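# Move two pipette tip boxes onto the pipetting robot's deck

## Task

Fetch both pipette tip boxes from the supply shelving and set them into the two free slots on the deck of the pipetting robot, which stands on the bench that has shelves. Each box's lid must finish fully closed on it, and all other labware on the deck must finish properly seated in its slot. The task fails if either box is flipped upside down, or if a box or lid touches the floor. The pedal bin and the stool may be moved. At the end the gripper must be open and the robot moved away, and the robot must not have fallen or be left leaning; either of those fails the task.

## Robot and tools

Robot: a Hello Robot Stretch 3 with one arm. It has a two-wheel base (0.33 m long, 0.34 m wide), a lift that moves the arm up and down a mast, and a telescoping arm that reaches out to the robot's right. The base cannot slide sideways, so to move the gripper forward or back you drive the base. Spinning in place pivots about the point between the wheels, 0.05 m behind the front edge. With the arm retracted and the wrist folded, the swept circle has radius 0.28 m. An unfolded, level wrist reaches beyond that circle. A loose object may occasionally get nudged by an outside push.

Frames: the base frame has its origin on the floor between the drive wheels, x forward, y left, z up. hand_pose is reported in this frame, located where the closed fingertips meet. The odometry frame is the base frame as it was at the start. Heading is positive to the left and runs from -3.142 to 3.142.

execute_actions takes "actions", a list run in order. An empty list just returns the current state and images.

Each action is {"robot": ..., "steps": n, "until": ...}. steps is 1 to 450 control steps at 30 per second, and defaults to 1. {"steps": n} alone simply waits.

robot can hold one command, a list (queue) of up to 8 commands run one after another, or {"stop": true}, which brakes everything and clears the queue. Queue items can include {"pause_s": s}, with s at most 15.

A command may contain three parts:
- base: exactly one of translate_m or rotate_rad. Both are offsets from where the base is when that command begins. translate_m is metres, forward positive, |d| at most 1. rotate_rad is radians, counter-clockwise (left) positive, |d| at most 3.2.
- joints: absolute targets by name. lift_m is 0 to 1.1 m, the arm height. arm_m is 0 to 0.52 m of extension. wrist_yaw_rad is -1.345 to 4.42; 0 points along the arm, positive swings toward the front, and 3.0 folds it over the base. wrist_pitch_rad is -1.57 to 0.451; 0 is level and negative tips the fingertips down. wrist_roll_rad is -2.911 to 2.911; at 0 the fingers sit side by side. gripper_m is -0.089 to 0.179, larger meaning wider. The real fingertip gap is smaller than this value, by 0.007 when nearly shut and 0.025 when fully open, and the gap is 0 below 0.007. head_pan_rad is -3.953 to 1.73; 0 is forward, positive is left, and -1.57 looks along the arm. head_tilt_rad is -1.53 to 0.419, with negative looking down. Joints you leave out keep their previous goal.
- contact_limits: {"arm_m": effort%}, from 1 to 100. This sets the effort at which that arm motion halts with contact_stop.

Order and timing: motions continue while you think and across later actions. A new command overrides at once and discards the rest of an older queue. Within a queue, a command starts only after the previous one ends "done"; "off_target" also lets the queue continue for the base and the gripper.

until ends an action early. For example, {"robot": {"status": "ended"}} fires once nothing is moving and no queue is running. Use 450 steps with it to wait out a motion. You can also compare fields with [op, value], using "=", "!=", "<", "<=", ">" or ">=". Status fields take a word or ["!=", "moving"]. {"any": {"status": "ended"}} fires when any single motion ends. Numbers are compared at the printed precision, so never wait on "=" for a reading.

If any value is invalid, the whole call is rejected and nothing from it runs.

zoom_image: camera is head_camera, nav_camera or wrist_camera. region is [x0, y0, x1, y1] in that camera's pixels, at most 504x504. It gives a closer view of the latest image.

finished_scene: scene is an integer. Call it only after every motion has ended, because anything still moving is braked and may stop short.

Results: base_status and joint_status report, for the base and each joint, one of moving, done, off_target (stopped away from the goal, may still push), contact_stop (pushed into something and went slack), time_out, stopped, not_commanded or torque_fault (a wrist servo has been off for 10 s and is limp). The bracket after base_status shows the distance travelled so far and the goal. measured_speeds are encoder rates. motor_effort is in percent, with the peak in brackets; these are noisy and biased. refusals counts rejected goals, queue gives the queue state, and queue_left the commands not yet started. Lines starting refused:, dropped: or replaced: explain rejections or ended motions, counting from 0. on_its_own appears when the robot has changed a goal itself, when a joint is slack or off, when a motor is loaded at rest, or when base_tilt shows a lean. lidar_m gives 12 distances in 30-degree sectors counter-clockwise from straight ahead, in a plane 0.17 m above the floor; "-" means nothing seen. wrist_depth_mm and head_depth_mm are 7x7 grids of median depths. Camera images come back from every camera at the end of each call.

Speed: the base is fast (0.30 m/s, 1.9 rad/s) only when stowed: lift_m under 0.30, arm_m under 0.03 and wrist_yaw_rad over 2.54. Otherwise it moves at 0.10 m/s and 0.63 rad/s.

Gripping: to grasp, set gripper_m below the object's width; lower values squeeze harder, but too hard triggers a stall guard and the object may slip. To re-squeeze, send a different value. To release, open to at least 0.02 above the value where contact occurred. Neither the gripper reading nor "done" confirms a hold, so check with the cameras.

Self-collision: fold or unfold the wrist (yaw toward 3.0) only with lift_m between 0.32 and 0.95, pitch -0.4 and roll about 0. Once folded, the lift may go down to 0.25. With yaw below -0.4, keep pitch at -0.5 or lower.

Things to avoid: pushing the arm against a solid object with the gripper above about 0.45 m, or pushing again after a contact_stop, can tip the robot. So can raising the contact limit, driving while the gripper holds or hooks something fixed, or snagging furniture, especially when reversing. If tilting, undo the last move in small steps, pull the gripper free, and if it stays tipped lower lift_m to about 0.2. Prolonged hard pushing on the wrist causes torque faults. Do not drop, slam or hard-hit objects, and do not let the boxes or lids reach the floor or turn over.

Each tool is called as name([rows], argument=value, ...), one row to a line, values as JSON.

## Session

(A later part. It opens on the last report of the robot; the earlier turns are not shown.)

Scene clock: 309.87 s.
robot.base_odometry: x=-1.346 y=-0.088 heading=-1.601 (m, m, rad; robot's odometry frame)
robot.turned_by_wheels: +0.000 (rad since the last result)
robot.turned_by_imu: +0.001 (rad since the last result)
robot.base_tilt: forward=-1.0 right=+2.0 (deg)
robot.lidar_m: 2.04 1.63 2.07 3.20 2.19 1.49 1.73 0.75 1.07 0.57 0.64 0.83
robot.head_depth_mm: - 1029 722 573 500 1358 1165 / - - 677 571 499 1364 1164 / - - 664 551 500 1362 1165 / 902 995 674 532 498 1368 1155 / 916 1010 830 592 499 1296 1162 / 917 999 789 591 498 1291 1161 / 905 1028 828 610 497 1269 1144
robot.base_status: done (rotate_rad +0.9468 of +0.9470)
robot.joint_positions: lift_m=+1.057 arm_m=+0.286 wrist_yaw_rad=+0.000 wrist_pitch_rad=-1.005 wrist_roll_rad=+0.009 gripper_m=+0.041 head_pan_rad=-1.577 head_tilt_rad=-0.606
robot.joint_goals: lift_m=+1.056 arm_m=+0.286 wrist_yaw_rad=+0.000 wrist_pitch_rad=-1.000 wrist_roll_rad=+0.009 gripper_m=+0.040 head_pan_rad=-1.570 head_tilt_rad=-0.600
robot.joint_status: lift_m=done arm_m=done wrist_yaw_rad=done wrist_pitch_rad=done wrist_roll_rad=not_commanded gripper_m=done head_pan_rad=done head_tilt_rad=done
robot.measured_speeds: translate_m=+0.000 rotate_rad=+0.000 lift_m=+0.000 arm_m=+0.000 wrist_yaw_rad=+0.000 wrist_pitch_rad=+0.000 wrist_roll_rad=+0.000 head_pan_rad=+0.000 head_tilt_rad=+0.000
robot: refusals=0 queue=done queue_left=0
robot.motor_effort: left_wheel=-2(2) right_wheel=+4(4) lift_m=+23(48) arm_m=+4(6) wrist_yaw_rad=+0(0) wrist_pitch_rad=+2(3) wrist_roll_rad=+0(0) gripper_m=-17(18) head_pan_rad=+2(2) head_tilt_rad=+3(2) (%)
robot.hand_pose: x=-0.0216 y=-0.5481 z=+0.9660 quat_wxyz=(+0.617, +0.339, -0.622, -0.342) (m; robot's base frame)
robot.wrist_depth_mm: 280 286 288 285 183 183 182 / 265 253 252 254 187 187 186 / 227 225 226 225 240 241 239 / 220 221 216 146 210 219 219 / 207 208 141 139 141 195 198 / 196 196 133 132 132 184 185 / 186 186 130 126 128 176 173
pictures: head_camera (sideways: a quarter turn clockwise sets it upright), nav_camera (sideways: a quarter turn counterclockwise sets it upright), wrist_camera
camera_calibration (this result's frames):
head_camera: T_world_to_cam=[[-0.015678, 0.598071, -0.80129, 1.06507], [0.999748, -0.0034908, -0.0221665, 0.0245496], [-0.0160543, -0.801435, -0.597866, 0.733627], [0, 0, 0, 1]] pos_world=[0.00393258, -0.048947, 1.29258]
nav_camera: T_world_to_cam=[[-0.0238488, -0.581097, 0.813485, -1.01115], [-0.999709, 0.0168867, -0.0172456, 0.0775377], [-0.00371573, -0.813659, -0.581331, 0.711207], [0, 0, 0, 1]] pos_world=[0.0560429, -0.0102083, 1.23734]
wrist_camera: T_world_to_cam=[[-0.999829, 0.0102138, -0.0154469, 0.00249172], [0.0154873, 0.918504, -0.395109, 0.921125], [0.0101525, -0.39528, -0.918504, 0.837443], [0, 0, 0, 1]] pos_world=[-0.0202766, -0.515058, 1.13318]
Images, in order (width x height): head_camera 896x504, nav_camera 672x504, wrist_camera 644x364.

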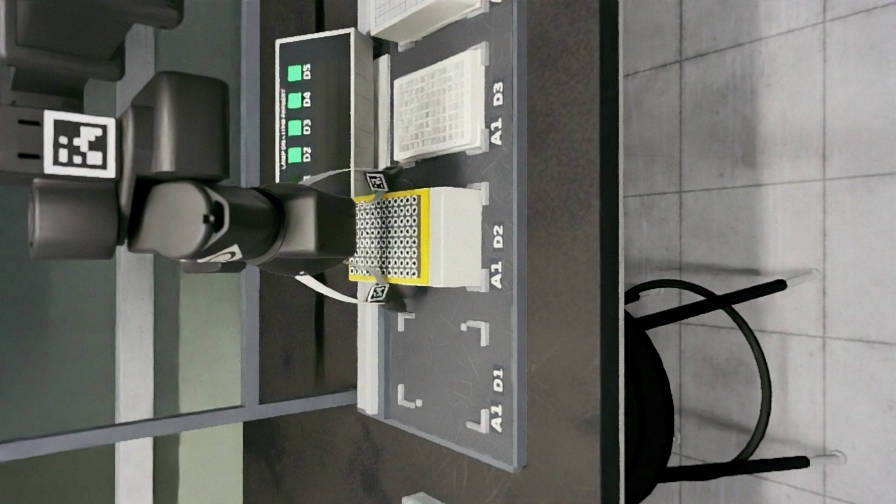

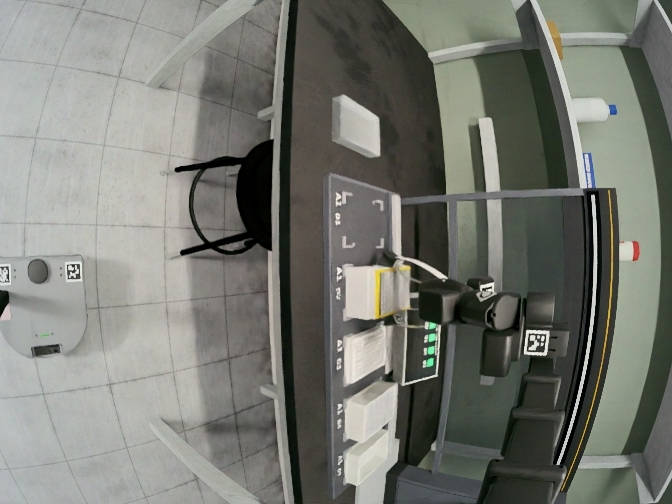

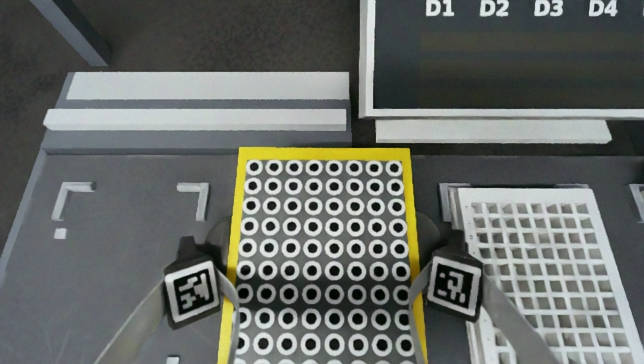

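execute_actions([
  {"robot":[{"joints":{"lift_m":1.058}},{"joints":{"arm_m":0.2838},"contact_limits":{"arm_m":20}},{"joints":{"lift_m":1.055}}],"steps":200,"until":{"robot":{"status":"ended"}}},
  {"steps":5},
])

zoom_image(camera="head_camera", region=[270, 100, 540, 350])

Scene clock: 315.97 s.
robot.base_odometry: x=-1.346 y=-0.088 heading=-1.601 (m, m, rad; robot's odometry frame)
robot.turned_by_wheels: +0.000 (rad since the last result)
robot.turned_by_imu: +0.001 (rad since the last result)
robot.base_tilt: forward=-1.0 right=+1.9 (deg)
robot.lidar_m: 2.04 1.63 2.08 3.20 2.19 1.48 1.73 0.75 1.07 0.57 0.64 0.84
robot.head_depth_mm: - 1032 723 571 499 1363 1161 / - - 674 572 498 1355 1165 / - - 673 552 499 1369 1155 / 905 997 697 532 498 1362 1159 / 918 1009 833 592 497 1297 1162 / 919 995 787 593 497 1295 1161 / 905 1028 829 609 498 1270 1146
robot.base_status: done (rotate_rad +0.9468 of +0.9470)
robot.joint_positions: lift_m=+1.056 arm_m=+0.284 wrist_yaw_rad=+0.000 wrist_pitch_rad=-1.000 wrist_roll_rad=+0.009 gripper_m=+0.041 head_pan_rad=-1.577 head_tilt_rad=-0.606
robot.joint_goals: lift_m=+1.055 arm_m=+0.284 wrist_yaw_rad=+0.000 wrist_pitch_rad=-1.000 wrist_roll_rad=+0.009 gripper_m=+0.040 head_pan_rad=-1.570 head_tilt_rad=-0.600
robot.joint_status: lift_m=done arm_m=done wrist_yaw_rad=done wrist_pitch_rad=done wrist_roll_rad=not_commanded gripper_m=done head_pan_rad=done head_tilt_rad=done
robot.measured_speeds: translate_m=+0.000 rotate_rad=+0.000 lift_m=+0.000 arm_m=+0.000 wrist_yaw_rad=+0.000 wrist_pitch_rad=+0.000 wrist_roll_rad=+0.000 head_pan_rad=+0.000 head_tilt_rad=+0.000
robot: refusals=0 queue=done queue_left=0
robot.motor_effort: left_wheel=-2(2) right_wheel=+4(5) lift_m=+22(44) arm_m=-4(6) wrist_yaw_rad=-1(0) wrist_pitch_rad=+1(2) wrist_roll_rad=+1(0) gripper_m=-17(18) head_pan_rad=+3(2) head_tilt_rad=+4(2) (%)
robot.contact_limits: arm_m 20 (drawing in: default 32, maximum 52; extending or still: default 43, maximum 70)
robot.hand_pose: x=-0.0216 y=-0.5471 z=+0.9657 quat_wxyz=(+0.618, +0.338, -0.623, -0.341) (m; robot's base frame)
robot.wrist_depth_mm: 280 289 289 287 185 184 184 / 263 255 255 253 188 187 187 / 229 227 226 226 241 242 242 / 219 220 216 146 210 219 218 / 207 208 140 139 140 195 199 / 195 196 132 132 132 184 184 / 186 185 129 125 127 175 173
pictures: head_camera (sideways: a quarter turn clockwise sets it upright), nav_camera (sideways: a quarter turn counterclockwise sets it upright), wrist_camera
camera_calibration (this result's frames):
head_camera: T_world_to_cam=[[-0.015678, 0.598071, -0.801289, 1.06507], [0.999748, -0.00349068, -0.0221665, 0.0245496], [-0.0160542, -0.801435, -0.597866, 0.733627], [0, 0, 0, 1]] pos_world=[0.00393258, -0.048947, 1.29258]
nav_camera: T_world_to_cam=[[-0.0238488, -0.581097, 0.813485, -1.01115], [-0.999709, 0.0168866, -0.0172456, 0.0775377], [-0.00371564, -0.813659, -0.581331, 0.711207], [0, 0, 0, 1]] pos_world=[0.0560429, -0.0102083, 1.23734]
wrist_camera: T_world_to_cam=[[-0.999829, 0.0101285, -0.0155012, 0.00248328], [0.0154843, 0.916401, -0.399961, 0.923657], [0.0101543, -0.400133, -0.916401, 0.832835], [0, 0, 0, 1]] pos_world=[-0.0202762, -0.51322, 1.13268]
Images, in order (width x height): head_camera 896x504, nav_camera 672x504, wrist_camera 644x364.

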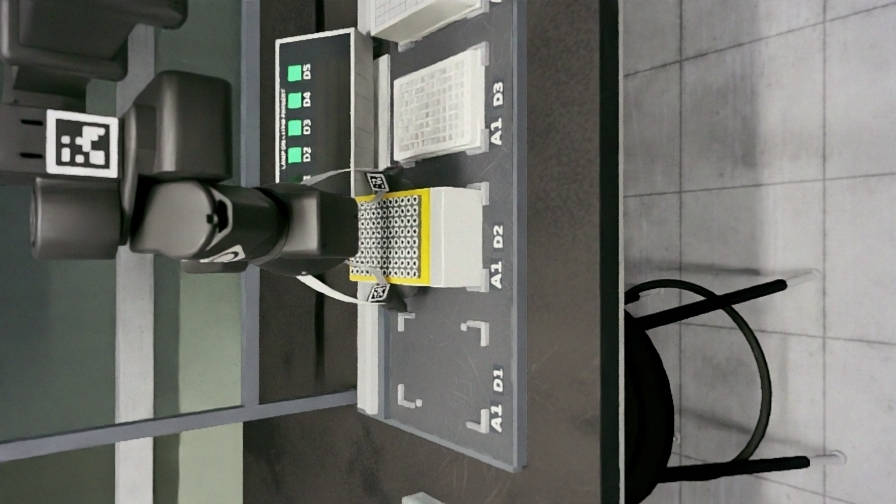

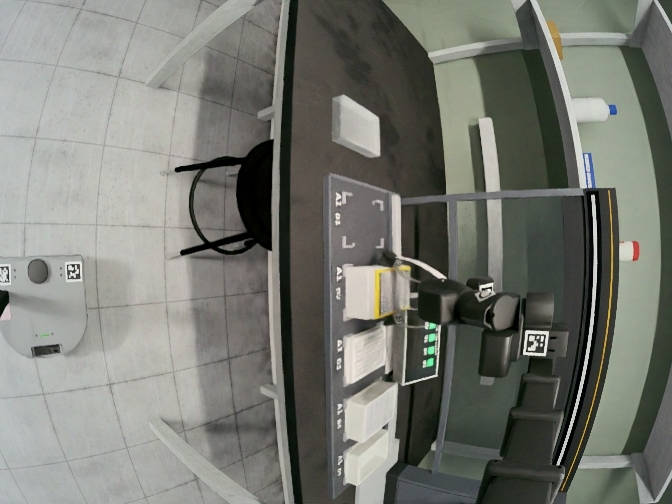

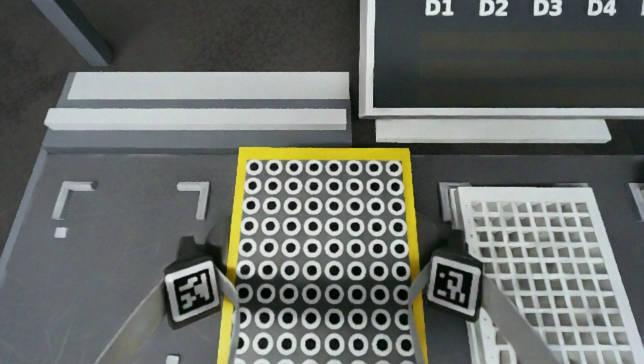

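Region (270, 100, 540, 350) of head_camera's 896x504 image, scaled by 1.867, with more detail than that image has; it fills the top 467 rows of this view, and the rest is white.

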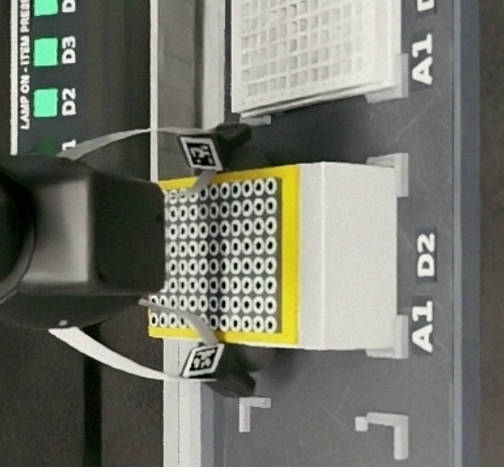

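execute_actions([
  {"robot":[{"joints":{"gripper_m":0.125}}],"steps":200,"until":{"robot":{"status":"ended"}}},
  {"steps":10},
])

zoom_image(camera="head_camera", region=[270, 100, 540, 350])

Scene clock: 321.53 s.
robot.base_odometry: x=-1.346 y=-0.088 heading=-1.601 (m, m, rad; robot's odometry frame)
robot.turned_by_wheels: +0.000 (rad since the last result)
robot.turned_by_imu: +0.001 (rad since the last result)
robot.base_tilt: forward=-0.9 right=+1.9 (deg)
robot.lidar_m: 2.05 1.64 2.07 3.20 2.18 1.48 1.73 0.75 1.06 0.57 0.64 0.84
robot.head_depth_mm: - 1024 712 572 500 1367 1165 / - - 675 573 499 1359 1162 / - - 674 546 500 1365 1164 / 896 999 591 532 497 1357 1161 / 915 1013 828 590 498 1298 1158 / 919 998 789 591 498 1300 1164 / 904 1025 824 610 497 1263 1157
robot.base_status: done (rotate_rad +0.9468 of +0.9470)
robot.joint_positions: lift_m=+1.055 arm_m=+0.284 wrist_yaw_rad=+0.000 wrist_pitch_rad=-1.003 wrist_roll_rad=+0.009 gripper_m=+0.125 head_pan_rad=-1.577 head_tilt_rad=-0.606
robot.joint_goals: lift_m=+1.055 arm_m=+0.284 wrist_yaw_rad=+0.000 wrist_pitch_rad=-1.000 wrist_roll_rad=+0.009 gripper_m=+0.125 head_pan_rad=-1.570 head_tilt_rad=-0.600
robot.joint_status: lift_m=done arm_m=done wrist_yaw_rad=done wrist_pitch_rad=done wrist_roll_rad=not_commanded gripper_m=done head_pan_rad=done head_tilt_rad=done
robot.measured_speeds: translate_m=+0.000 rotate_rad=+0.000 lift_m=+0.000 arm_m=+0.000 wrist_yaw_rad=+0.000 wrist_pitch_rad=+0.000 wrist_roll_rad=+0.000 head_pan_rad=+0.000 head_tilt_rad=+0.000
robot: refusals=0 queue=done queue_left=0
robot.motor_effort: left_wheel=-2(2) right_wheel=+4(4) lift_m=+30(30) arm_m=-3(4) wrist_yaw_rad=-1(1) wrist_pitch_rad=+0(1) wrist_roll_rad=+0(0) gripper_m=+0(89) head_pan_rad=+2(2) head_tilt_rad=+3(2) (%)
robot.contact_limits: arm_m 20 (drawing in: default 32, maximum 52; extending or still: default 43, maximum 70)
robot.hand_pose: x=-0.0216 y=-0.5465 z=+0.9651 quat_wxyz=(+0.618, +0.338, -0.622, -0.342) (m; robot's base frame)
robot.wrist_depth_mm: 255 287 285 286 183 182 182 / 265 252 252 251 186 186 186 / 227 226 224 224 239 241 239 / 219 219 213 144 209 218 215 / 207 206 141 137 140 195 196 / 194 195 133 130 133 - 184 / 186 182 126 124 125 172 172
pictures: head_camera (sideways: a quarter turn clockwise sets it upright), nav_camera (sideways: a quarter turn counterclockwise sets it upright), wrist_camera
camera_calibration (this result's frames):
head_camera: T_world_to_cam=[[-0.0156781, 0.598071, -0.80129, 1.06507], [0.999748, -0.00349057, -0.0221665, 0.0245496], [-0.0160541, -0.801435, -0.597866, 0.733627], [0, 0, 0, 1]] pos_world=[0.00393259, -0.048947, 1.29258]
nav_camera: T_world_to_cam=[[-0.0238487, -0.581097, 0.813485, -1.01115], [-0.999709, 0.0168865, -0.0172456, 0.0775377], [-0.00371554, -0.813659, -0.581331, 0.711207], [0, 0, 0, 1]] pos_world=[0.0560429, -0.0102083, 1.23734]
wrist_camera: T_world_to_cam=[[-0.999829, 0.0101678, -0.0154748, 0.00246351], [0.0154837, 0.917429, -0.397598, 0.921116], [0.0101543, -0.397769, -0.917429, 0.834817], [0, 0, 0, 1]] pos_world=[-0.0202762, -0.51302, 1.13216]
Images, in order (width x height): head_camera 896x504, nav_camera 672x504, wrist_camera 644x364.

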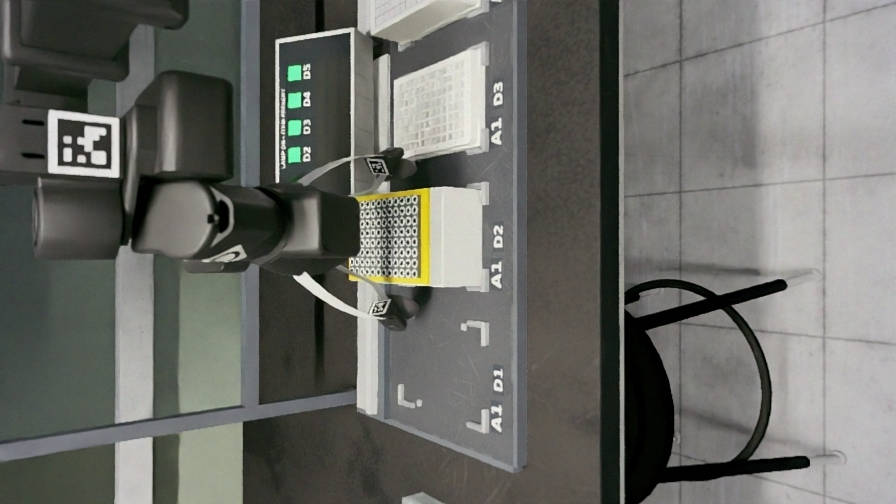

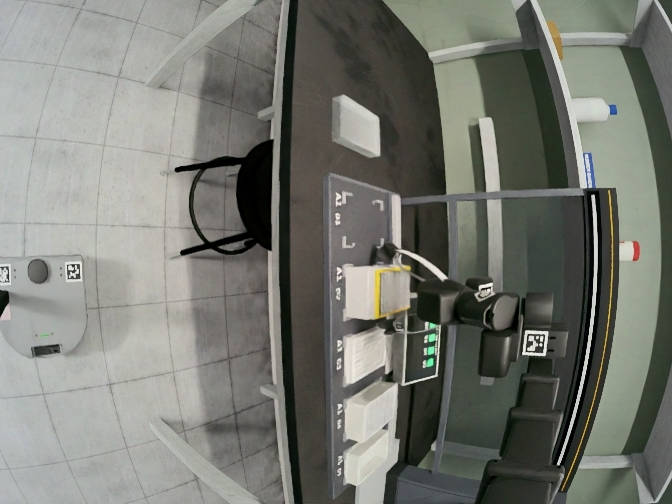

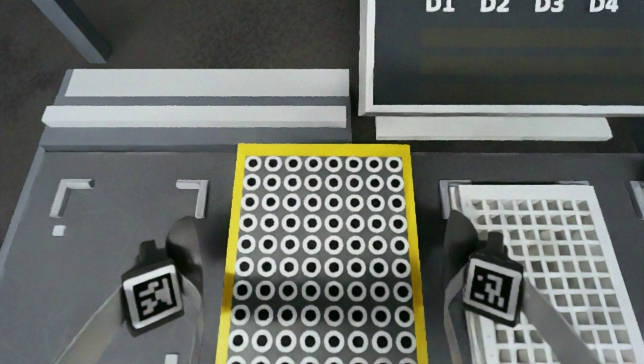

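Region (270, 100, 540, 350) of head_camera's 896x504 image, scaled by 1.867, with more detail than that image has; it fills the top 467 rows of this view, and the rest is white.

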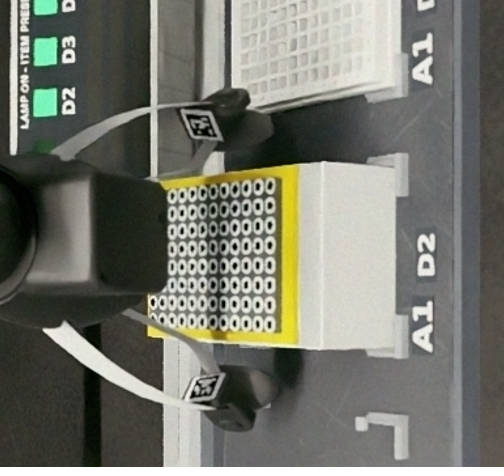

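execute_actions([
  {"robot":[{"joints":{"gripper_m":0.04}},{"joints":{"lift_m":1.058}},{"joints":{"arm_m":0.2805},"contact_limits":{"arm_m":20}},{"joints":{"lift_m":1.055}}],"steps":300,"until":{"robot":{"status":"ended"}}},
  {"steps":8},
])

zoom_image(camera="head_camera", region=[270, 100, 540, 350])

Scene clock: 331.00 s.
robot.base_odometry: x=-1.346 y=-0.088 heading=-1.601 (m, m, rad; robot's odometry frame)
robot.turned_by_wheels: +0.000 (rad since the last result)
robot.turned_by_imu: +0.001 (rad since the last result)
robot.base_tilt: forward=-0.9 right=+2.0 (deg)
robot.lidar_m: 2.04 1.63 2.08 3.20 2.18 1.48 1.73 0.75 1.06 0.57 0.64 0.84
robot.head_depth_mm: - 1025 710 572 500 1365 1163 / - - 676 571 500 1357 1156 / - - 671 548 498 1368 1162 / 895 1006 583 530 498 1360 1162 / 913 1009 829 590 498 1298 1161 / 917 989 790 593 498 1291 1162 / 902 1027 829 609 497 1263 1151
robot.base_status: done (rotate_rad +0.9468 of +0.9470)
robot.joint_positions: lift_m=+1.055 arm_m=+0.281 wrist_yaw_rad=+0.000 wrist_pitch_rad=-1.004 wrist_roll_rad=+0.009 gripper_m=+0.041 head_pan_rad=-1.577 head_tilt_rad=-0.606
robot.joint_goals: lift_m=+1.055 arm_m=+0.281 wrist_yaw_rad=+0.000 wrist_pitch_rad=-1.000 wrist_roll_rad=+0.009 gripper_m=+0.040 head_pan_rad=-1.570 head_tilt_rad=-0.600
robot.joint_status: lift_m=done arm_m=done wrist_yaw_rad=done wrist_pitch_rad=done wrist_roll_rad=not_commanded gripper_m=done head_pan_rad=done head_tilt_rad=done
robot.measured_speeds: translate_m=+0.000 rotate_rad=+0.000 lift_m=+0.000 arm_m=+0.000 wrist_yaw_rad=+0.000 wrist_pitch_rad=+0.000 wrist_roll_rad=+0.000 head_pan_rad=+0.000 head_tilt_rad=+0.000
robot: refusals=0 queue=done queue_left=0
robot.motor_effort: left_wheel=-2(2) right_wheel=+4(4) lift_m=+31(49) arm_m=-6(5) wrist_yaw_rad=-1(0) wrist_pitch_rad=+1(3) wrist_roll_rad=+0(0) gripper_m=-18(98) head_pan_rad=+4(3) head_tilt_rad=+3(1) (%)
robot.contact_limits: arm_m 20 (drawing in: default 32, maximum 52; extending or still: default 43, maximum 70)
robot.hand_pose: x=-0.0216 y=-0.5430 z=+0.9648 quat_wxyz=(+0.617, +0.339, -0.622, -0.342) (m; robot's base frame)
robot.wrist_depth_mm: 277 284 285 285 184 184 183 / 262 250 251 250 188 188 186 / 227 224 225 223 240 239 239 / 218 219 211 141 145 203 214 / 206 207 137 134 135 194 197 / 194 194 129 128 129 183 184 / 183 183 125 123 125 174 172
pictures: head_camera (sideways: a quarter turn clockwise sets it upright), nav_camera (sideways: a quarter turn counterclockwise sets it upright), wrist_camera
camera_calibration (this result's frames):
head_camera: T_world_to_cam=[[-0.015678, 0.598071, -0.801289, 1.06507], [0.999748, -0.0034908, -0.0221665, 0.0245496], [-0.0160543, -0.801435, -0.597866, 0.733627], [0, 0, 0, 1]] pos_world=[0.00393258, -0.048947, 1.29258]
nav_camera: T_world_to_cam=[[-0.0238488, -0.581097, 0.813485, -1.01115], [-0.999709, 0.0168867, -0.0172456, 0.0775377], [-0.00371573, -0.813659, -0.581331, 0.711207], [0, 0, 0, 1]] pos_world=[0.0560429, -0.0102083, 1.23734]
wrist_camera: T_world_to_cam=[[-0.999828, 0.0102065, -0.0154586, 0.0024288], [0.0154958, 0.918093, -0.396063, 0.916729], [0.01015, -0.396234, -0.918093, 0.837466], [0, 0, 0, 1]] pos_world=[-0.0202773, -0.509834, 1.13199]
Images, in order (width x height): head_camera 896x504, nav_camera 672x504, wrist_camera 644x364.

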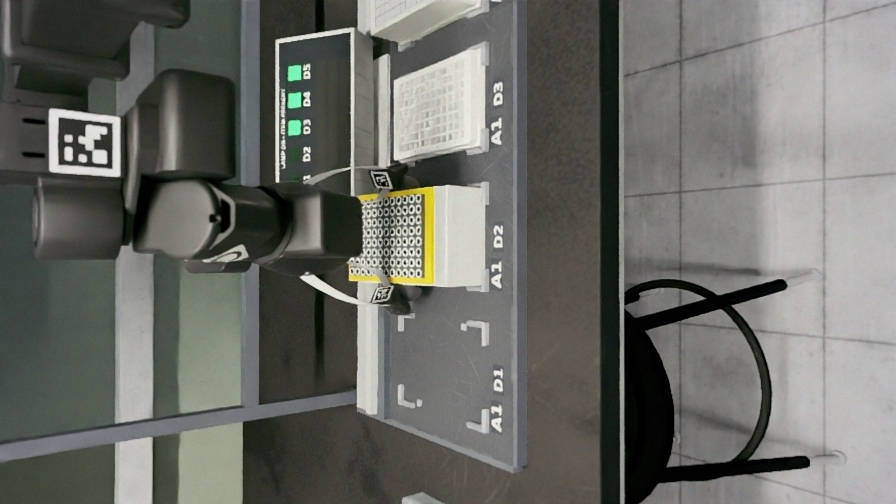

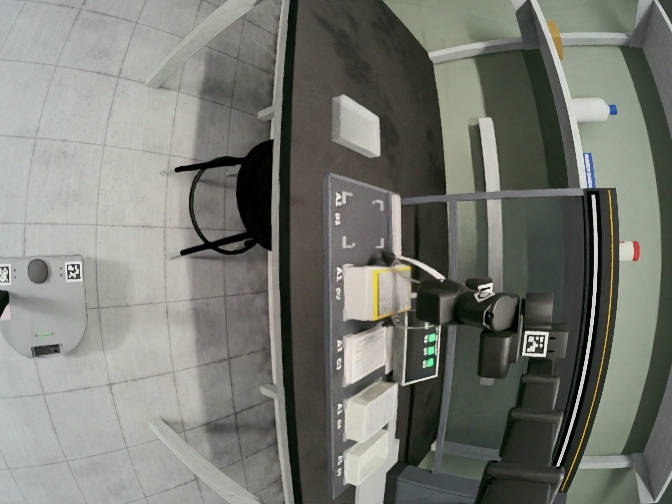

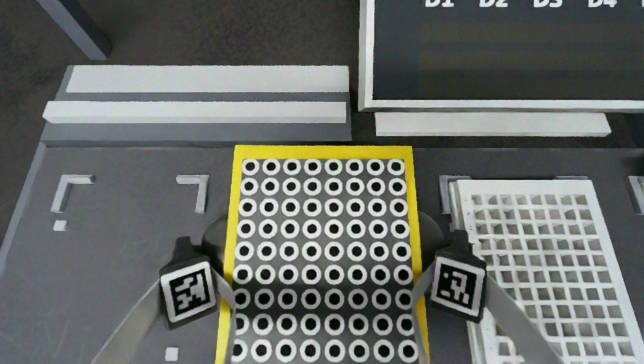

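Region (270, 100, 540, 350) of head_camera's 896x504 image, scaled by 1.867, with more detail than that image has; it fills the top 467 rows of this view, and the rest is white.

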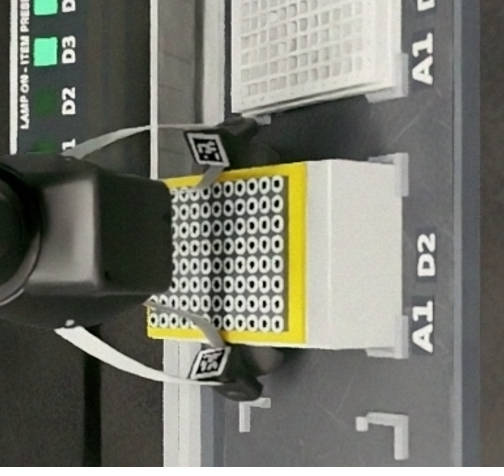

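execute_actions([
  {"robot":[{"joints":{"lift_m":1.057}},{"joints":{"arm_m":0.2835},"contact_limits":{"arm_m":20}},{"joints":{"lift_m":1.051}}],"steps":300,"until":{"robot":{"status":"ended"}}},
  {"steps":8},
])

zoom_image(camera="head_camera", region=[270, 100, 540, 350])

Scene clock: 337.03 s.
robot.base_odometry: x=-1.346 y=-0.088 heading=-1.601 (m, m, rad; robot's odometry frame)
robot.turned_by_wheels: +0.000 (rad since the last result)
robot.turned_by_imu: +0.001 (rad since the last result)
robot.base_tilt: forward=-1.1 right=+2.0 (deg)
robot.lidar_m: 2.04 1.63 2.07 3.19 2.19 1.49 1.73 0.74 1.07 0.57 0.64 0.83
robot.head_depth_mm: - 1028 709 573 499 1363 1159 / - 665 677 570 500 1358 1163 / - - 673 549 499 1368 1159 / 895 993 602 532 499 1360 1154 / 917 1004 832 591 499 1292 1162 / 920 989 786 590 498 1296 1159 / 900 1027 824 608 496 1264 1150
robot.base_status: done (rotate_rad +0.9468 of +0.9470)
robot.joint_positions: lift_m=+1.051 arm_m=+0.283 wrist_yaw_rad=+0.000 wrist_pitch_rad=-1.003 wrist_roll_rad=+0.009 gripper_m=+0.041 head_pan_rad=-1.577 head_tilt_rad=-0.606
robot.joint_goals: lift_m=+1.051 arm_m=+0.283 wrist_yaw_rad=+0.000 wrist_pitch_rad=-1.000 wrist_roll_rad=+0.009 gripper_m=+0.040 head_pan_rad=-1.570 head_tilt_rad=-0.600
robot.joint_status: lift_m=done arm_m=done wrist_yaw_rad=done wrist_pitch_rad=done wrist_roll_rad=not_commanded gripper_m=done head_pan_rad=done head_tilt_rad=done
robot.measured_speeds: translate_m=+0.000 rotate_rad=+0.000 lift_m=+0.000 arm_m=+0.000 wrist_yaw_rad=+0.000 wrist_pitch_rad=+0.000 wrist_roll_rad=+0.000 head_pan_rad=+0.000 head_tilt_rad=+0.000
robot: refusals=0 queue=done queue_left=0
robot.motor_effort: left_wheel=-2(2) right_wheel=+4(4) lift_m=+30(48) arm_m=+4(7) wrist_yaw_rad=+0(0) wrist_pitch_rad=+1(3) wrist_roll_rad=+0(0) gripper_m=-19(19) head_pan_rad=+3(3) head_tilt_rad=+3(3) (%)
robot.contact_limits: arm_m 20 (drawing in: default 32, maximum 52; extending or still: default 43, maximum 70)
robot.hand_pose: x=-0.0216 y=-0.5456 z=+0.9610 quat_wxyz=(+0.617, +0.339, -0.622, -0.342) (m; robot's base frame)
robot.wrist_depth_mm: 272 281 282 279 180 179 178 / 254 246 247 245 184 183 183 / 222 220 220 219 234 235 234 / 213 214 209 143 206 198 211 / 202 202 138 135 136 189 190 / 191 191 129 128 129 183 179 / 181 181 124 121 124 173 169
pictures: head_camera (sideways: a quarter turn clockwise sets it upright), nav_camera (sideways: a quarter turn counterclockwise sets it upright), wrist_camera
camera_calibration (this result's frames):
head_camera: T_world_to_cam=[[-0.015678, 0.598071, -0.80129, 1.06507], [0.999748, -0.00349082, -0.0221665, 0.0245496], [-0.0160543, -0.801436, -0.597866, 0.733626], [0, 0, 0, 1]] pos_world=[0.00393258, -0.048947, 1.29258]
nav_camera: T_world_to_cam=[[-0.0238488, -0.581097, 0.813485, -1.01115], [-0.999709, 0.0168867, -0.0172456, 0.0775377], [-0.00371573, -0.813659, -0.58133, 0.711207], [0, 0, 0, 1]] pos_world=[0.0560429, -0.0102083, 1.23734]
wrist_camera: T_world_to_cam=[[-0.999828, 0.0101906, -0.0154713, 0.00239955], [0.0154974, 0.917652, -0.397083, 0.918334], [0.0101508, -0.397254, -0.917652, 0.831921], [0, 0, 0, 1]] pos_world=[-0.0202774, -0.512251, 1.12811]
Images, in order (width x height): head_camera 896x504, nav_camera 672x504, wrist_camera 644x364.

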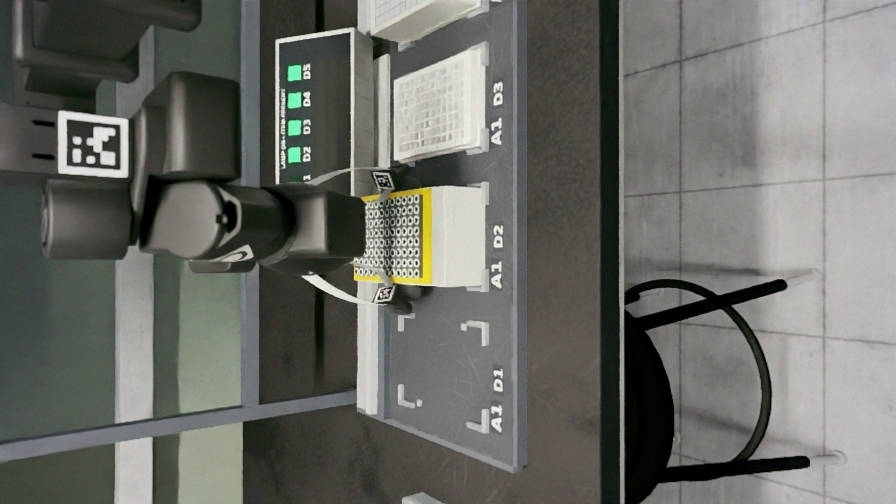

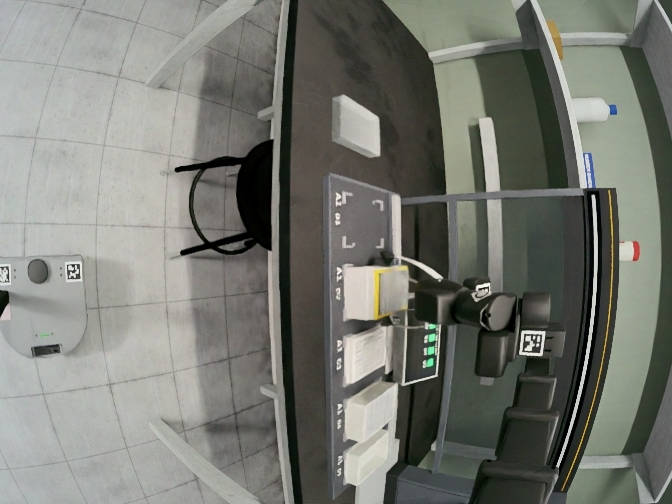

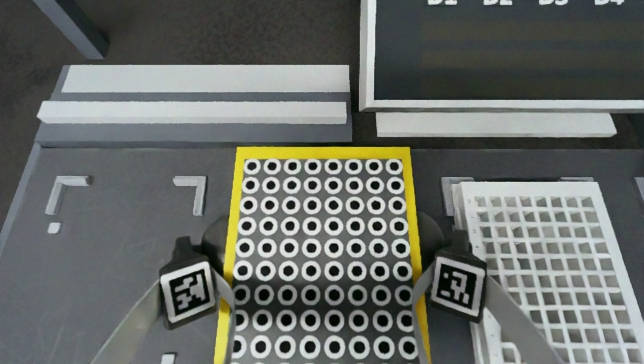

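Region (270, 100, 540, 350) of head_camera's 896x504 image, scaled by 1.867, with more detail than that image has; it fills the top 467 rows of this view, and the rest is white.

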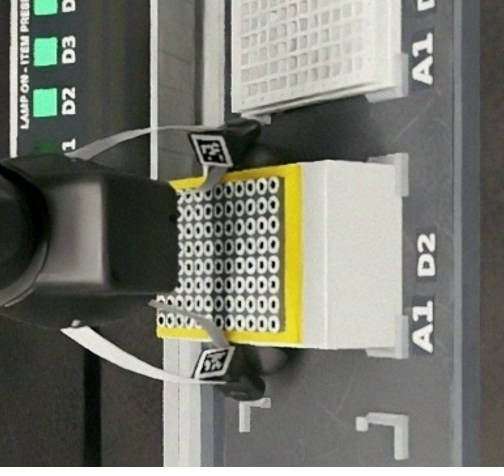

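execute_actions([
  {"robot":[{"joints":{"lift_m":1.0495}},{"joints":{"gripper_m":0.112}}],"steps":300,"until":{"robot":{"status":"ended"}}},
  {"steps":8},
])

Scene clock: 341.93 s.
robot.base_odometry: x=-1.346 y=-0.088 heading=-1.601 (m, m, rad; robot's odometry frame)
robot.turned_by_wheels: +0.000 (rad since the last result)
robot.turned_by_imu: +0.001 (rad since the last result)
robot.base_tilt: forward=-1.0 right=+2.0 (deg)
robot.lidar_m: 2.04 1.63 2.07 3.18 2.18 1.49 1.73 0.75 1.07 0.57 0.64 0.83
robot.head_depth_mm: - 1024 712 572 500 1364 1162 / - - 676 571 498 1362 1158 / - - 674 549 499 1355 1158 / 904 999 752 532 499 1361 1161 / 918 1009 830 592 498 1293 1163 / 917 996 786 592 499 1295 1157 / 903 1024 829 611 498 1267 1152
robot.base_status: done (rotate_rad +0.9469 of +0.9470)
robot.joint_positions: lift_m=+1.050 arm_m=+0.283 wrist_yaw_rad=+0.000 wrist_pitch_rad=-1.003 wrist_roll_rad=+0.009 gripper_m=+0.112 head_pan_rad=-1.577 head_tilt_rad=-0.606
robot.joint_goals: lift_m=+1.050 arm_m=+0.283 wrist_yaw_rad=+0.000 wrist_pitch_rad=-1.000 wrist_roll_rad=+0.009 gripper_m=+0.112 head_pan_rad=-1.570 head_tilt_rad=-0.600
robot.joint_status: lift_m=done arm_m=done wrist_yaw_rad=done wrist_pitch_rad=done wrist_roll_rad=not_commanded gripper_m=done head_pan_rad=done head_tilt_rad=done
robot.measured_speeds: translate_m=+0.000 rotate_rad=+0.000 lift_m=+0.000 arm_m=+0.000 wrist_yaw_rad=+0.000 wrist_pitch_rad=+0.000 wrist_roll_rad=+0.000 head_pan_rad=+0.000 head_tilt_rad=+0.000
robot: refusals=0 queue=done queue_left=0
robot.motor_effort: left_wheel=-2(2) right_wheel=+3(4) lift_m=+30(30) arm_m=+3(4) wrist_yaw_rad=+0(1) wrist_pitch_rad=+1(1) wrist_roll_rad=+0(0) gripper_m=+0(83) head_pan_rad=+3(2) head_tilt_rad=+2(2) (%)
robot.contact_limits: arm_m 20 (drawing in: default 32, maximum 52; extending or still: default 43, maximum 70)
robot.hand_pose: x=-0.0216 y=-0.5458 z=+0.9596 quat_wxyz=(+0.618, +0.338, -0.622, -0.342) (m; robot's base frame)
robot.wrist_depth_mm: 269 279 278 276 180 179 178 / 253 244 244 244 183 182 182 / 220 221 220 217 233 234 233 / 210 214 207 144 202 197 208 / 201 200 138 135 137 189 189 / 189 191 129 128 129 180 177 / 179 178 122 120 122 171 168
pictures: head_camera (sideways: a quarter turn clockwise sets it upright), nav_camera (sideways: a quarter turn counterclockwise sets it upright), wrist_camera
camera_calibration (this result's frames):
head_camera: T_world_to_cam=[[-0.0156781, 0.598071, -0.80129, 1.06507], [0.999748, -0.00349058, -0.0221665, 0.0245496], [-0.0160541, -0.801436, -0.597866, 0.733626], [0, 0, 0, 1]] pos_world=[0.00393259, -0.048947, 1.29258]
nav_camera: T_world_to_cam=[[-0.0238487, -0.581097, 0.813485, -1.01115], [-0.999709, 0.0168865, -0.0172456, 0.0775377], [-0.00371554, -0.813659, -0.58133, 0.711207], [0, 0, 0, 1]] pos_world=[0.0560429, -0.0102083, 1.23734]
wrist_camera: T_world_to_cam=[[-0.999829, 0.0101682, -0.0154748, 0.0023711], [0.0154838, 0.917437, -0.397579, 0.918245], [0.0101544, -0.39775, -0.917438, 0.830078], [0, 0, 0, 1]] pos_world=[-0.0202762, -0.512293, 1.12666]
Images, in order (width x height): head_camera 896x504, nav_camera 672x504, wrist_camera 644x364.

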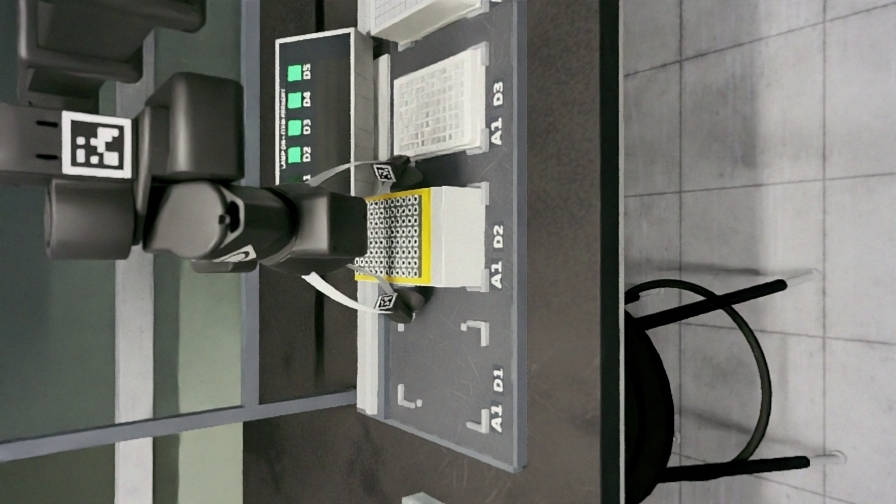

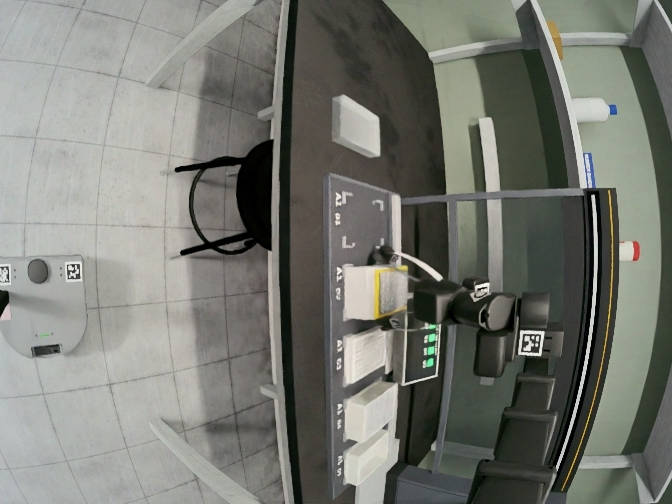

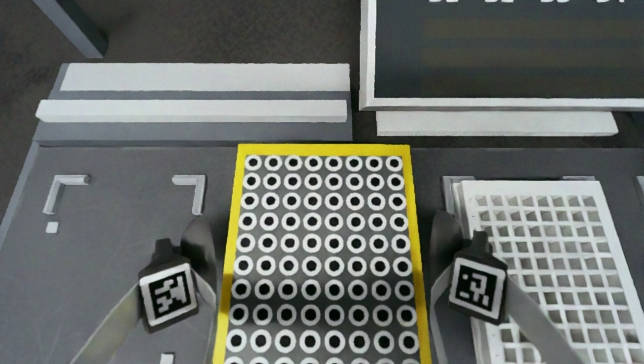

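execute_actions([
  {"robot":[{"joints":{"lift_m":1.1}},{"joints":{"arm_m":0.10}},{"base":{"translate_m":0.305},"joints":{"wrist_pitch_rad":-0.85,"gripper_m":0.14,"lift_m":1.06}},{"joints":{"arm_m":0.2266}},{"joints":{"lift_m":1.02}}],"steps":450,"until":{"robot":{"status":"ended"}}},
  {"steps":5},
])

Scene clock: 360.60 s.
robot.base_odometry: x=-1.356 y=-0.392 heading=-1.601 (m, m, rad; robot's odometry frame)
robot.turned_by_wheels: +0.000 (rad since the last result)
robot.turned_by_imu: +0.003 (rad since the last result)
robot.base_tilt: forward=-1.1 right=+1.9 (deg)
robot.lidar_m: 1.74 1.37 1.64 3.20 2.32 1.74 2.04 1.03 0.62 0.54 0.61 0.58
robot.head_depth_mm: 906 - 795 594 500 1368 1162 / 890 - 723 592 499 1323 1171 / 908 - - 590 500 1298 1168 / 924 1031 - 589 498 1300 1171 / 922 1036 828 588 498 1336 1159 / 918 1033 830 612 497 1353 1164 / 917 1027 829 610 496 1363 1158
robot.base_status: done (translate_m +0.3050 of +0.3050)
robot.joint_positions: lift_m=+1.020 arm_m=+0.226 wrist_yaw_rad=+0.000 wrist_pitch_rad=-0.865 wrist_roll_rad=+0.009 gripper_m=+0.140 head_pan_rad=-1.577 head_tilt_rad=-0.606
robot.joint_goals: lift_m=+1.020 arm_m=+0.227 wrist_yaw_rad=+0.000 wrist_pitch_rad=-0.850 wrist_roll_rad=+0.009 gripper_m=+0.140 head_pan_rad=-1.570 head_tilt_rad=-0.600
robot.joint_status: lift_m=done arm_m=done wrist_yaw_rad=done wrist_pitch_rad=done wrist_roll_rad=not_commanded gripper_m=done head_pan_rad=done head_tilt_rad=done
robot.measured_speeds: translate_m=+0.000 rotate_rad=+0.000 lift_m=+0.000 arm_m=+0.000 wrist_yaw_rad=+0.000 wrist_pitch_rad=+0.000 wrist_roll_rad=+0.000 head_pan_rad=+0.000 head_tilt_rad=+0.000
robot: refusals=0 queue=done queue_left=0
robot.motor_effort: left_wheel=-2(3) right_wheel=+3(9) lift_m=+31(46) arm_m=+4(6) wrist_yaw_rad=+0(0) wrist_pitch_rad=+5(6) wrist_roll_rad=+0(0) gripper_m=+0(83) head_pan_rad=+3(3) head_tilt_rad=+3(3) (%)
robot.hand_pose: x=-0.0216 y=-0.5190 z=+0.9483 quat_wxyz=(+0.639, +0.295, -0.644, -0.298) (m; robot's base frame)
robot.wrist_depth_mm: 308 305 304 302 302 294 300 / 271 271 269 269 269 243 233 / 246 244 243 243 243 227 225 / 221 223 221 220 221 211 206 / 204 207 204 203 203 193 189 / 188 - 187 188 187 - 175 / - 172 174 174 174 171 162
pictures: head_camera (sideways: a quarter turn clockwise sets it upright), nav_camera (sideways: a quarter turn counterclockwise sets it upright), wrist_camera
camera_calibration (this result's frames):
head_camera: T_world_to_cam=[[-0.0156786, 0.597962, -0.801371, 1.06518], [0.999748, -0.00349384, -0.0221668, 0.02455], [-0.0160548, -0.801517, -0.597756, 0.733484], [0, 0, 0, 1]] pos_world=[0.00393257, -0.0489483, 1.29259]
nav_camera: T_world_to_cam=[[-0.0238482, -0.580986, 0.813564, -1.01126], [-0.999709, 0.0168844, -0.0172471, 0.0775397], [-0.0037162, -0.813739, -0.581219, 0.711062], [0, 0, 0, 1]] pos_world=[0.0560429, -0.0102171, 1.23734]
wrist_camera: T_world_to_cam=[[-0.999829, 0.00784479, -0.0167444, 0.00194391], [0.0154011, 0.854449, -0.519307, 0.971938], [0.0102334, -0.519476, -0.854424, 0.707427], [0, 0, 0, 1]] pos_world=[-0.0202647, -0.462995, 1.10921]
Images, in order (width x height): head_camera 896x504, nav_camera 672x504, wrist_camera 644x364.

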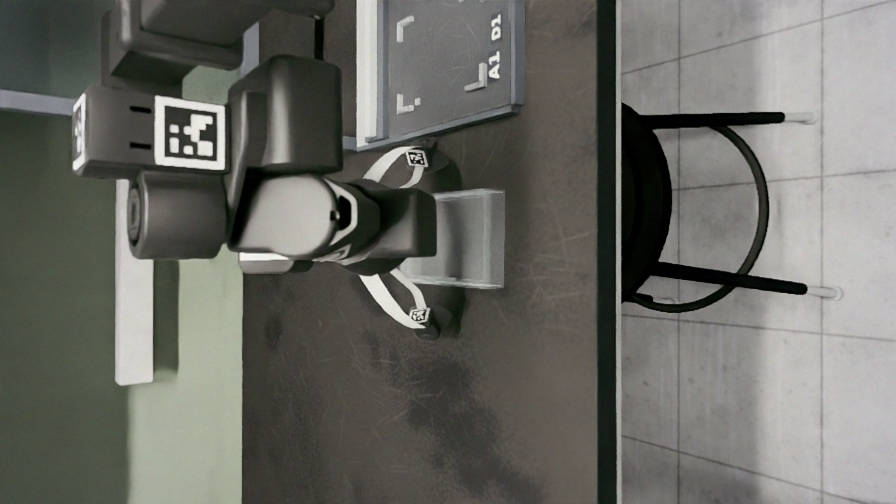

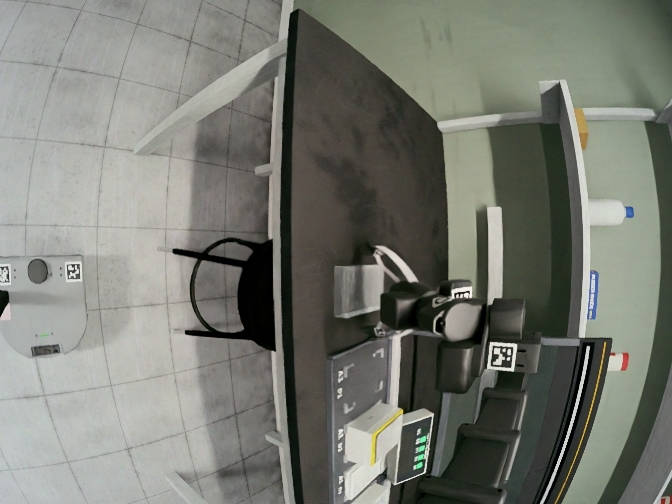

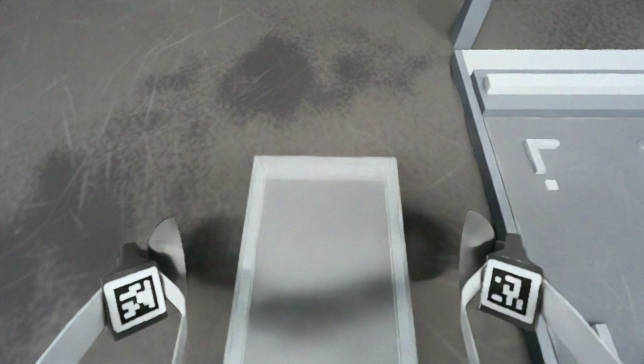

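execute_actions([
  {"robot":[{"base":{"translate_m":0.003},"joints":{"wrist_yaw_rad":-0.025,"gripper_m":0.125,"arm_m":0.229}},{"joints":{"lift_m":1.007}},{"joints":{"gripper_m":0.045}},{"joints":{"lift_m":1.1,"wrist_yaw_rad":0.0}}],"steps":450,"until":{"robot":{"status":"ended"}}},
  {"steps":5},
])

Scene clock: 370.10 s.
robot.base_odometry: x=-1.356 y=-0.395 heading=-1.601 (m, m, rad; robot's odometry frame)
robot.turned_by_wheels: +0.000 (rad since the last result)
robot.turned_by_imu: +0.001 (rad since the last result)
robot.base_tilt: forward=-1.2 right=+1.7 (deg)
robot.lidar_m: 1.74 1.36 1.63 3.20 2.32 1.74 2.04 1.03 0.62 0.54 0.61 0.58
robot.head_depth_mm: 905 1035 835 593 499 1363 1164 / - 1028 789 593 499 1327 1166 / - 1050 794 613 499 1296 1158 / 917 - 753 610 498 1296 1160 / 920 1032 853 610 498 1335 1158 / 921 1027 826 610 498 1364 1159 / 917 1032 830 611 497 1349 1157
robot.base_status: done (translate_m +0.0030 of +0.0030)
robot.joint_positions: lift_m=+1.099 arm_m=+0.229 wrist_yaw_rad=-0.002 wrist_pitch_rad=-0.865 wrist_roll_rad=+0.009 gripper_m=+0.046 head_pan_rad=-1.577 head_tilt_rad=-0.606
robot.joint_goals: lift_m=+1.100 arm_m=+0.229 wrist_yaw_rad=+0.000 wrist_pitch_rad=-0.850 wrist_roll_rad=+0.009 gripper_m=+0.045 head_pan_rad=-1.570 head_tilt_rad=-0.600
robot.joint_status: lift_m=done arm_m=done wrist_yaw_rad=done wrist_pitch_rad=done wrist_roll_rad=not_commanded gripper_m=done head_pan_rad=done head_tilt_rad=done
robot.measured_speeds: translate_m=+0.000 rotate_rad=+0.000 lift_m=+0.000 arm_m=+0.000 wrist_yaw_rad=+0.000 wrist_pitch_rad=+0.000 wrist_roll_rad=+0.000 head_pan_rad=+0.000 head_tilt_rad=+0.000
robot: refusals=0 queue=done queue_left=0
robot.motor_effort: left_wheel=-2(3) right_wheel=+4(8) lift_m=+45(47) arm_m=+4(10) wrist_yaw_rad=+1(2) wrist_pitch_rad=+5(5) wrist_roll_rad=+0(0) gripper_m=-17(96) head_pan_rad=+2(2) head_tilt_rad=+4(2) (%)
robot.hand_pose: x=-0.0219 y=-0.5214 z=+1.0267 quat_wxyz=(+0.639, +0.295, -0.645, -0.299) (m; robot's base frame)
robot.wrist_depth_mm: 430 425 422 422 420 413 413 / 381 381 377 381 369 376 376 / 342 341 342 340 334 326 325 / 313 312 311 310 308 294 293 / 286 284 285 284 284 270 273 / 263 265 264 263 262 254 250 / 245 243 245 243 245 233 232
pictures: head_camera (sideways: a quarter turn clockwise sets it upright), nav_camera (sideways: a quarter turn counterclockwise sets it upright), wrist_camera
camera_calibration (this result's frames):
head_camera: T_world_to_cam=[[-0.0156786, 0.597962, -0.801371, 1.06518], [0.999748, -0.00349384, -0.0221668, 0.02455], [-0.0160548, -0.801517, -0.597756, 0.733484], [0, 0, 0, 1]] pos_world=[0.00393257, -0.0489483, 1.29259]
nav_camera: T_world_to_cam=[[-0.0238482, -0.580986, 0.813564, -1.01126], [-0.999709, 0.0168844, -0.0172471, 0.0775397], [-0.0037162, -0.813739, -0.581219, 0.711062], [0, 0, 0, 1]] pos_world=[0.0560429, -0.0102171, 1.23734]
wrist_camera: T_world_to_cam=[[-0.999808, 0.0101853, -0.0167449, 0.00415182], [0.0174021, 0.854379, -0.519358, 1.01481], [0.00901664, -0.51955, -0.854393, 0.773117], [0, 0, 0, 1]] pos_world=[-0.0204797, -0.465403, 1.18766]
Images, in order (width x height): head_camera 896x504, nav_camera 672x504, wrist_camera 644x364.

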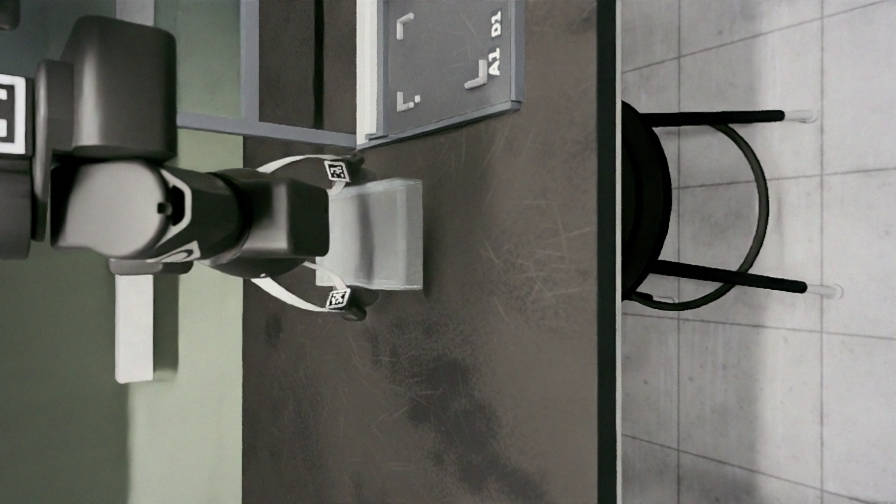

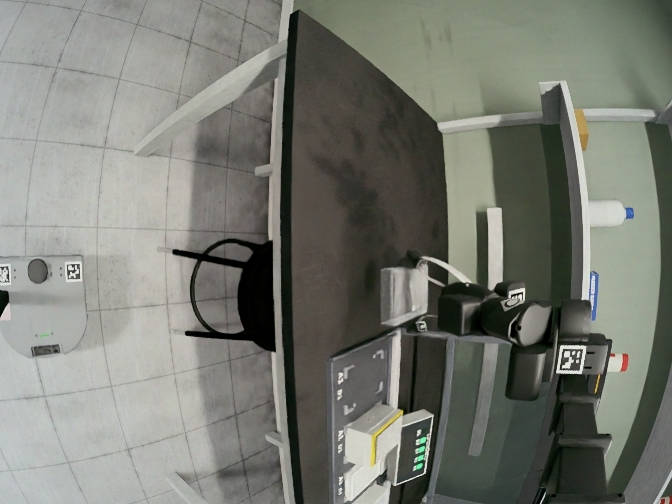

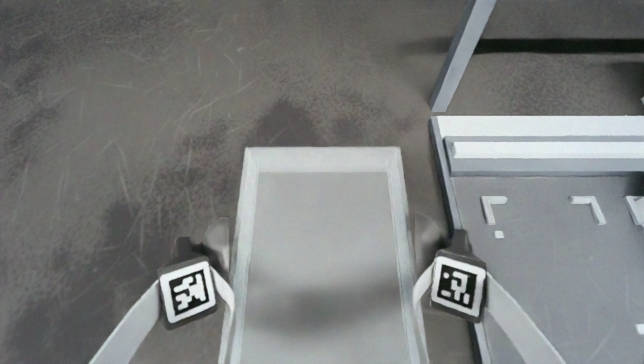

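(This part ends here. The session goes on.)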